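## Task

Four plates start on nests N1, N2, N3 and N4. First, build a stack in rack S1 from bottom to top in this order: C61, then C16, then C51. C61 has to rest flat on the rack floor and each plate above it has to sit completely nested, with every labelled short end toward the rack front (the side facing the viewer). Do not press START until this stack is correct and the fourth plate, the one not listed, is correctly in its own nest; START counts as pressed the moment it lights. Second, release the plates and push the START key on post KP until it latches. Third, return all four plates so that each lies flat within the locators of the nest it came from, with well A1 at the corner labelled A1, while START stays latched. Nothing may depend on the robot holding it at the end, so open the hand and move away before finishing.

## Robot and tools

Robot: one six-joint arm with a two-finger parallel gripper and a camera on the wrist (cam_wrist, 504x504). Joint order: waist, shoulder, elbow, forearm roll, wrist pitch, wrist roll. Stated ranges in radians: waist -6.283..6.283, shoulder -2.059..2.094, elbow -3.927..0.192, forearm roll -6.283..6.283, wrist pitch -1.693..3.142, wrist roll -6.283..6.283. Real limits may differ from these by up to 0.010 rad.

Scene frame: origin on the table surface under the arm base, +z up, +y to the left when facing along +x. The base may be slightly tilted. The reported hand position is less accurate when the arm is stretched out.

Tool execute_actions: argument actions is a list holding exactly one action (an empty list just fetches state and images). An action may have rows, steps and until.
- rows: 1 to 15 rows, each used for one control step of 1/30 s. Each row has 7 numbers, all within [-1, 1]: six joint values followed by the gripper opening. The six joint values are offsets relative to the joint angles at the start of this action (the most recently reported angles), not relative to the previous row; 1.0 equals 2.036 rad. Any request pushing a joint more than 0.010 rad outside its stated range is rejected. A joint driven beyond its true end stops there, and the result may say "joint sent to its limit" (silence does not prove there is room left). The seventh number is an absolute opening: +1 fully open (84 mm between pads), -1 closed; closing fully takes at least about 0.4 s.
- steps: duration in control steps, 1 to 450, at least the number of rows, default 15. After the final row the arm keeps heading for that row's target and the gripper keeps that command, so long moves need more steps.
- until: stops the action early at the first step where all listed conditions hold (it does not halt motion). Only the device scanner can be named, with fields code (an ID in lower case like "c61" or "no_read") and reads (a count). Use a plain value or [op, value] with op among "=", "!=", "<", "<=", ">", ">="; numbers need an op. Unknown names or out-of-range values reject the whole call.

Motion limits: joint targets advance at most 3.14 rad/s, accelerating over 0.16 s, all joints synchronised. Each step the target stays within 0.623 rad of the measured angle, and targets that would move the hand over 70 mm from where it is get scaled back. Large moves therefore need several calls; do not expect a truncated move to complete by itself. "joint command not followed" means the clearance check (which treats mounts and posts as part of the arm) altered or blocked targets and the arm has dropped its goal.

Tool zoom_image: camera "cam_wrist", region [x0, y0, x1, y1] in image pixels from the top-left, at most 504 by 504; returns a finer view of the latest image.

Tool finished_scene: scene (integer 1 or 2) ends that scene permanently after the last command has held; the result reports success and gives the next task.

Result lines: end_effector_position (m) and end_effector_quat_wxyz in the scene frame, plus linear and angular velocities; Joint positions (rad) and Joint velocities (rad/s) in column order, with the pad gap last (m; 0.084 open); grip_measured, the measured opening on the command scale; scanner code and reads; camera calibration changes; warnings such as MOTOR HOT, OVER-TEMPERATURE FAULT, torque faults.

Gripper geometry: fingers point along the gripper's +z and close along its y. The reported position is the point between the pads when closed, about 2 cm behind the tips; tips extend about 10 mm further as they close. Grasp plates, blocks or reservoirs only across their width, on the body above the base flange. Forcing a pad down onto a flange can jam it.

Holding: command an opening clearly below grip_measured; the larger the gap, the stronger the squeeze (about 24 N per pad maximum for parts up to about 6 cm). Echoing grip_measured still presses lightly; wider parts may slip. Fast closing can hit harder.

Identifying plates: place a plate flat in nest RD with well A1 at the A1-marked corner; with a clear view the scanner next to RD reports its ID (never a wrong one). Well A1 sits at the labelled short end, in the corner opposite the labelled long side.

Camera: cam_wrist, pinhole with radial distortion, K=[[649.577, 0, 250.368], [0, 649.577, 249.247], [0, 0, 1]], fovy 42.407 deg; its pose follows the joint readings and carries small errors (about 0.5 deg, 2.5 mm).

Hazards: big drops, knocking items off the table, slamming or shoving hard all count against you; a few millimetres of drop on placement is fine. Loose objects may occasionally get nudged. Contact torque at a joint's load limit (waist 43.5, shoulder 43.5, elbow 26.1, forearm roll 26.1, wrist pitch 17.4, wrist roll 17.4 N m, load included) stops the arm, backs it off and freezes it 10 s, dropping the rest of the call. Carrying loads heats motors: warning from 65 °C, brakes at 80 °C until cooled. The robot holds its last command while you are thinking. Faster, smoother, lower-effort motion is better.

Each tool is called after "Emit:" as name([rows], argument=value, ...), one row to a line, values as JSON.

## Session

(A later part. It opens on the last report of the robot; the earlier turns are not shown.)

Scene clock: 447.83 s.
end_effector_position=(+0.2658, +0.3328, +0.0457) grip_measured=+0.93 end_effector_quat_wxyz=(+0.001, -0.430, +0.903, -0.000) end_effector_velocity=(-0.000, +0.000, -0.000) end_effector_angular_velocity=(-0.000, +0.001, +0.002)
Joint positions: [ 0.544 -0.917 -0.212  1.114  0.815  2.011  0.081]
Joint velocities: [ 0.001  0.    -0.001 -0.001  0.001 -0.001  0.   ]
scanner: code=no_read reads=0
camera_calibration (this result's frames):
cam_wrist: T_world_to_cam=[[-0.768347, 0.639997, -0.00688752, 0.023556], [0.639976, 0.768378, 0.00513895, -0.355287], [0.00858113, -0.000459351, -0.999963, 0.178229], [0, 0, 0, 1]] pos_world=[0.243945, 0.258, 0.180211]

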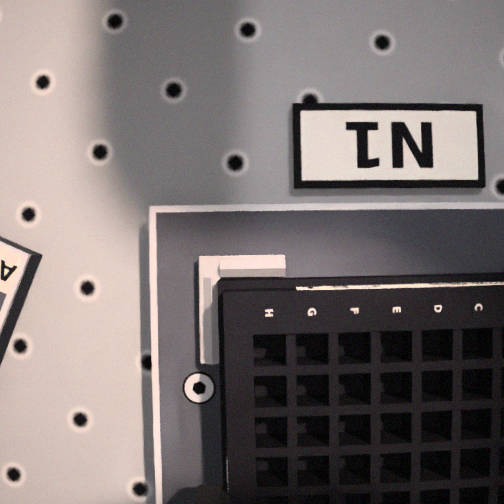

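Emit:
execute_actions([
  {"rows":[[0,0,0,0,0,0,1]],"steps":12},
])

Emit:
execute_actions([
  {"rows":[[-0.034,-0.02,0,-0.02,0.039,0.007,1]],"steps":12},
])

Emit:
execute_actions([
  {"rows":[[-0.39,-0.04,-0.11,-0.075,0.397,-0.09,1]],"steps":30},
])

Scene clock: 449.80 s.
end_effector_position=(+0.2653, +0.3325, +0.0455) grip_measured=+1.00 end_effector_quat_wxyz=(+0.001, -0.430, +0.903, +0.000) end_effector_velocity=(+0.003, +0.001, +0.002) end_effector_angular_velocity=(+0.002, -0.010, -0.001)
Joint positions: [ 0.545 -0.917 -0.211  1.113  0.816  2.011  0.084]
Joint velocities: [-0.003 -0.001 -0.003  0.002 -0.005  0.001  0.   ]
scanner: code=no_read reads=0
camera_calibration (this result's frames):
cam_wrist: T_world_to_cam=[[-0.768478, 0.639849, -0.00591654, 0.0233836], [0.639837, 0.7685, 0.00389723, -0.354734], [0.0070405, -0.00079069, -0.999975, 0.178476], [0, 0, 0, 1]] pos_world=[0.243685, 0.257793, 0.179992]

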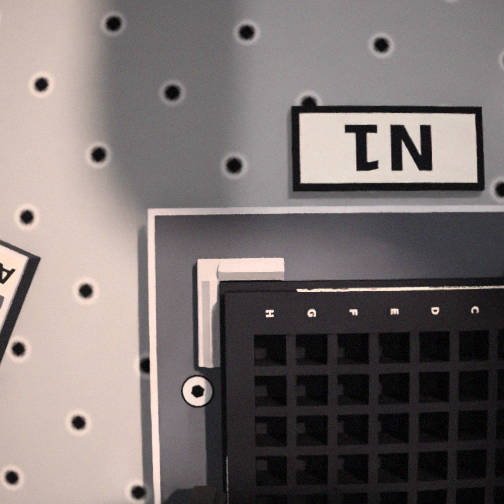

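Scene clock: 450.20 s.
end_effector_position=(+0.2646, +0.3304, +0.0579) grip_measured=+1.00 end_effector_quat_wxyz=(-0.003, -0.430, +0.903, -0.000) end_effector_velocity=(-0.000, +0.000, -0.000) end_effector_angular_velocity=(+0.000, +0.002, +0.000)
Joint positions: [ 0.476 -0.957 -0.211  1.073  0.895  2.025  0.084]
Joint velocities: [ 0.001  0.001 -0.001 -0.001  0.001  0.001  0.   ]
scanner: code=no_read reads=0
camera_calibration (this result's frames):
cam_wrist: T_world_to_cam=[[-0.767824, 0.640651, -0.00353682, 0.0236549], [0.64066, 0.76782, -0.00266273, -0.352302], [0.00100976, -0.00431041, -0.99999, 0.193663], [0, 0, 0, 1]] pos_world=[0.243673, 0.256185, 0.192807]

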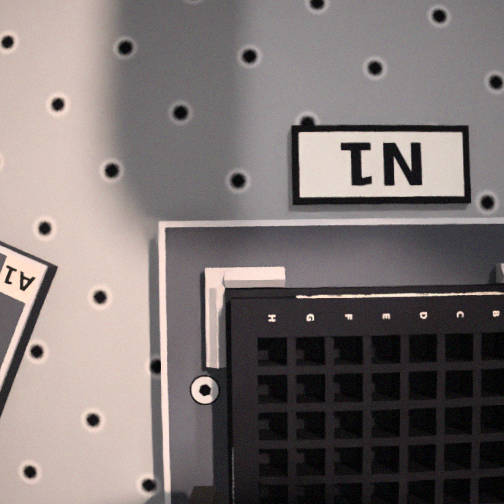

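Scene clock: 451.20 s.
end_effector_position=(+0.2676, +0.3277, +0.1965) grip_measured=+1.00 end_effector_quat_wxyz=(-0.002, -0.431, +0.902, +0.002) end_effector_velocity=(+0.000, -0.000, +0.001) end_effector_angular_velocity=(-0.001, -0.003, -0.002)
Joint positions: [-0.318 -1.038 -0.434  0.92   1.703  1.842  0.084]
Joint velocities: [-0.003 -0.001 -0.    -0.     0.     0.     0.   ]
scanner: code=no_read reads=0
camera_calibration (this result's frames):
cam_wrist: T_world_to_cam=[[-0.770275, 0.637712, 0.000295996, 0.0290647], [0.637712, 0.770275, 0.000256907, -0.352401], [-0.0000641661, 0.00038665, -1, 0.331007], [0, 0, 0, 1]] pos_world=[0.247139, 0.252783, 0.331089]

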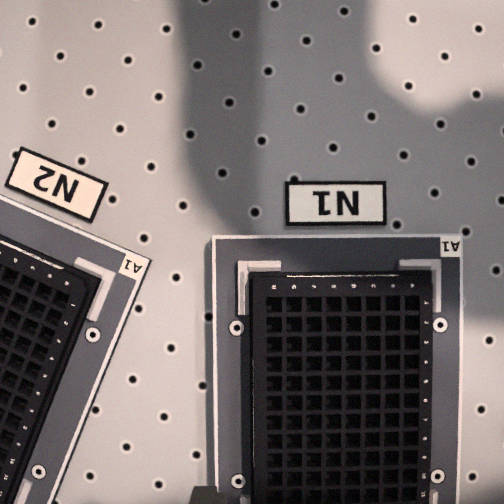

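Emit:
finished_scene(scene=1)

The scene is finished: the task was done.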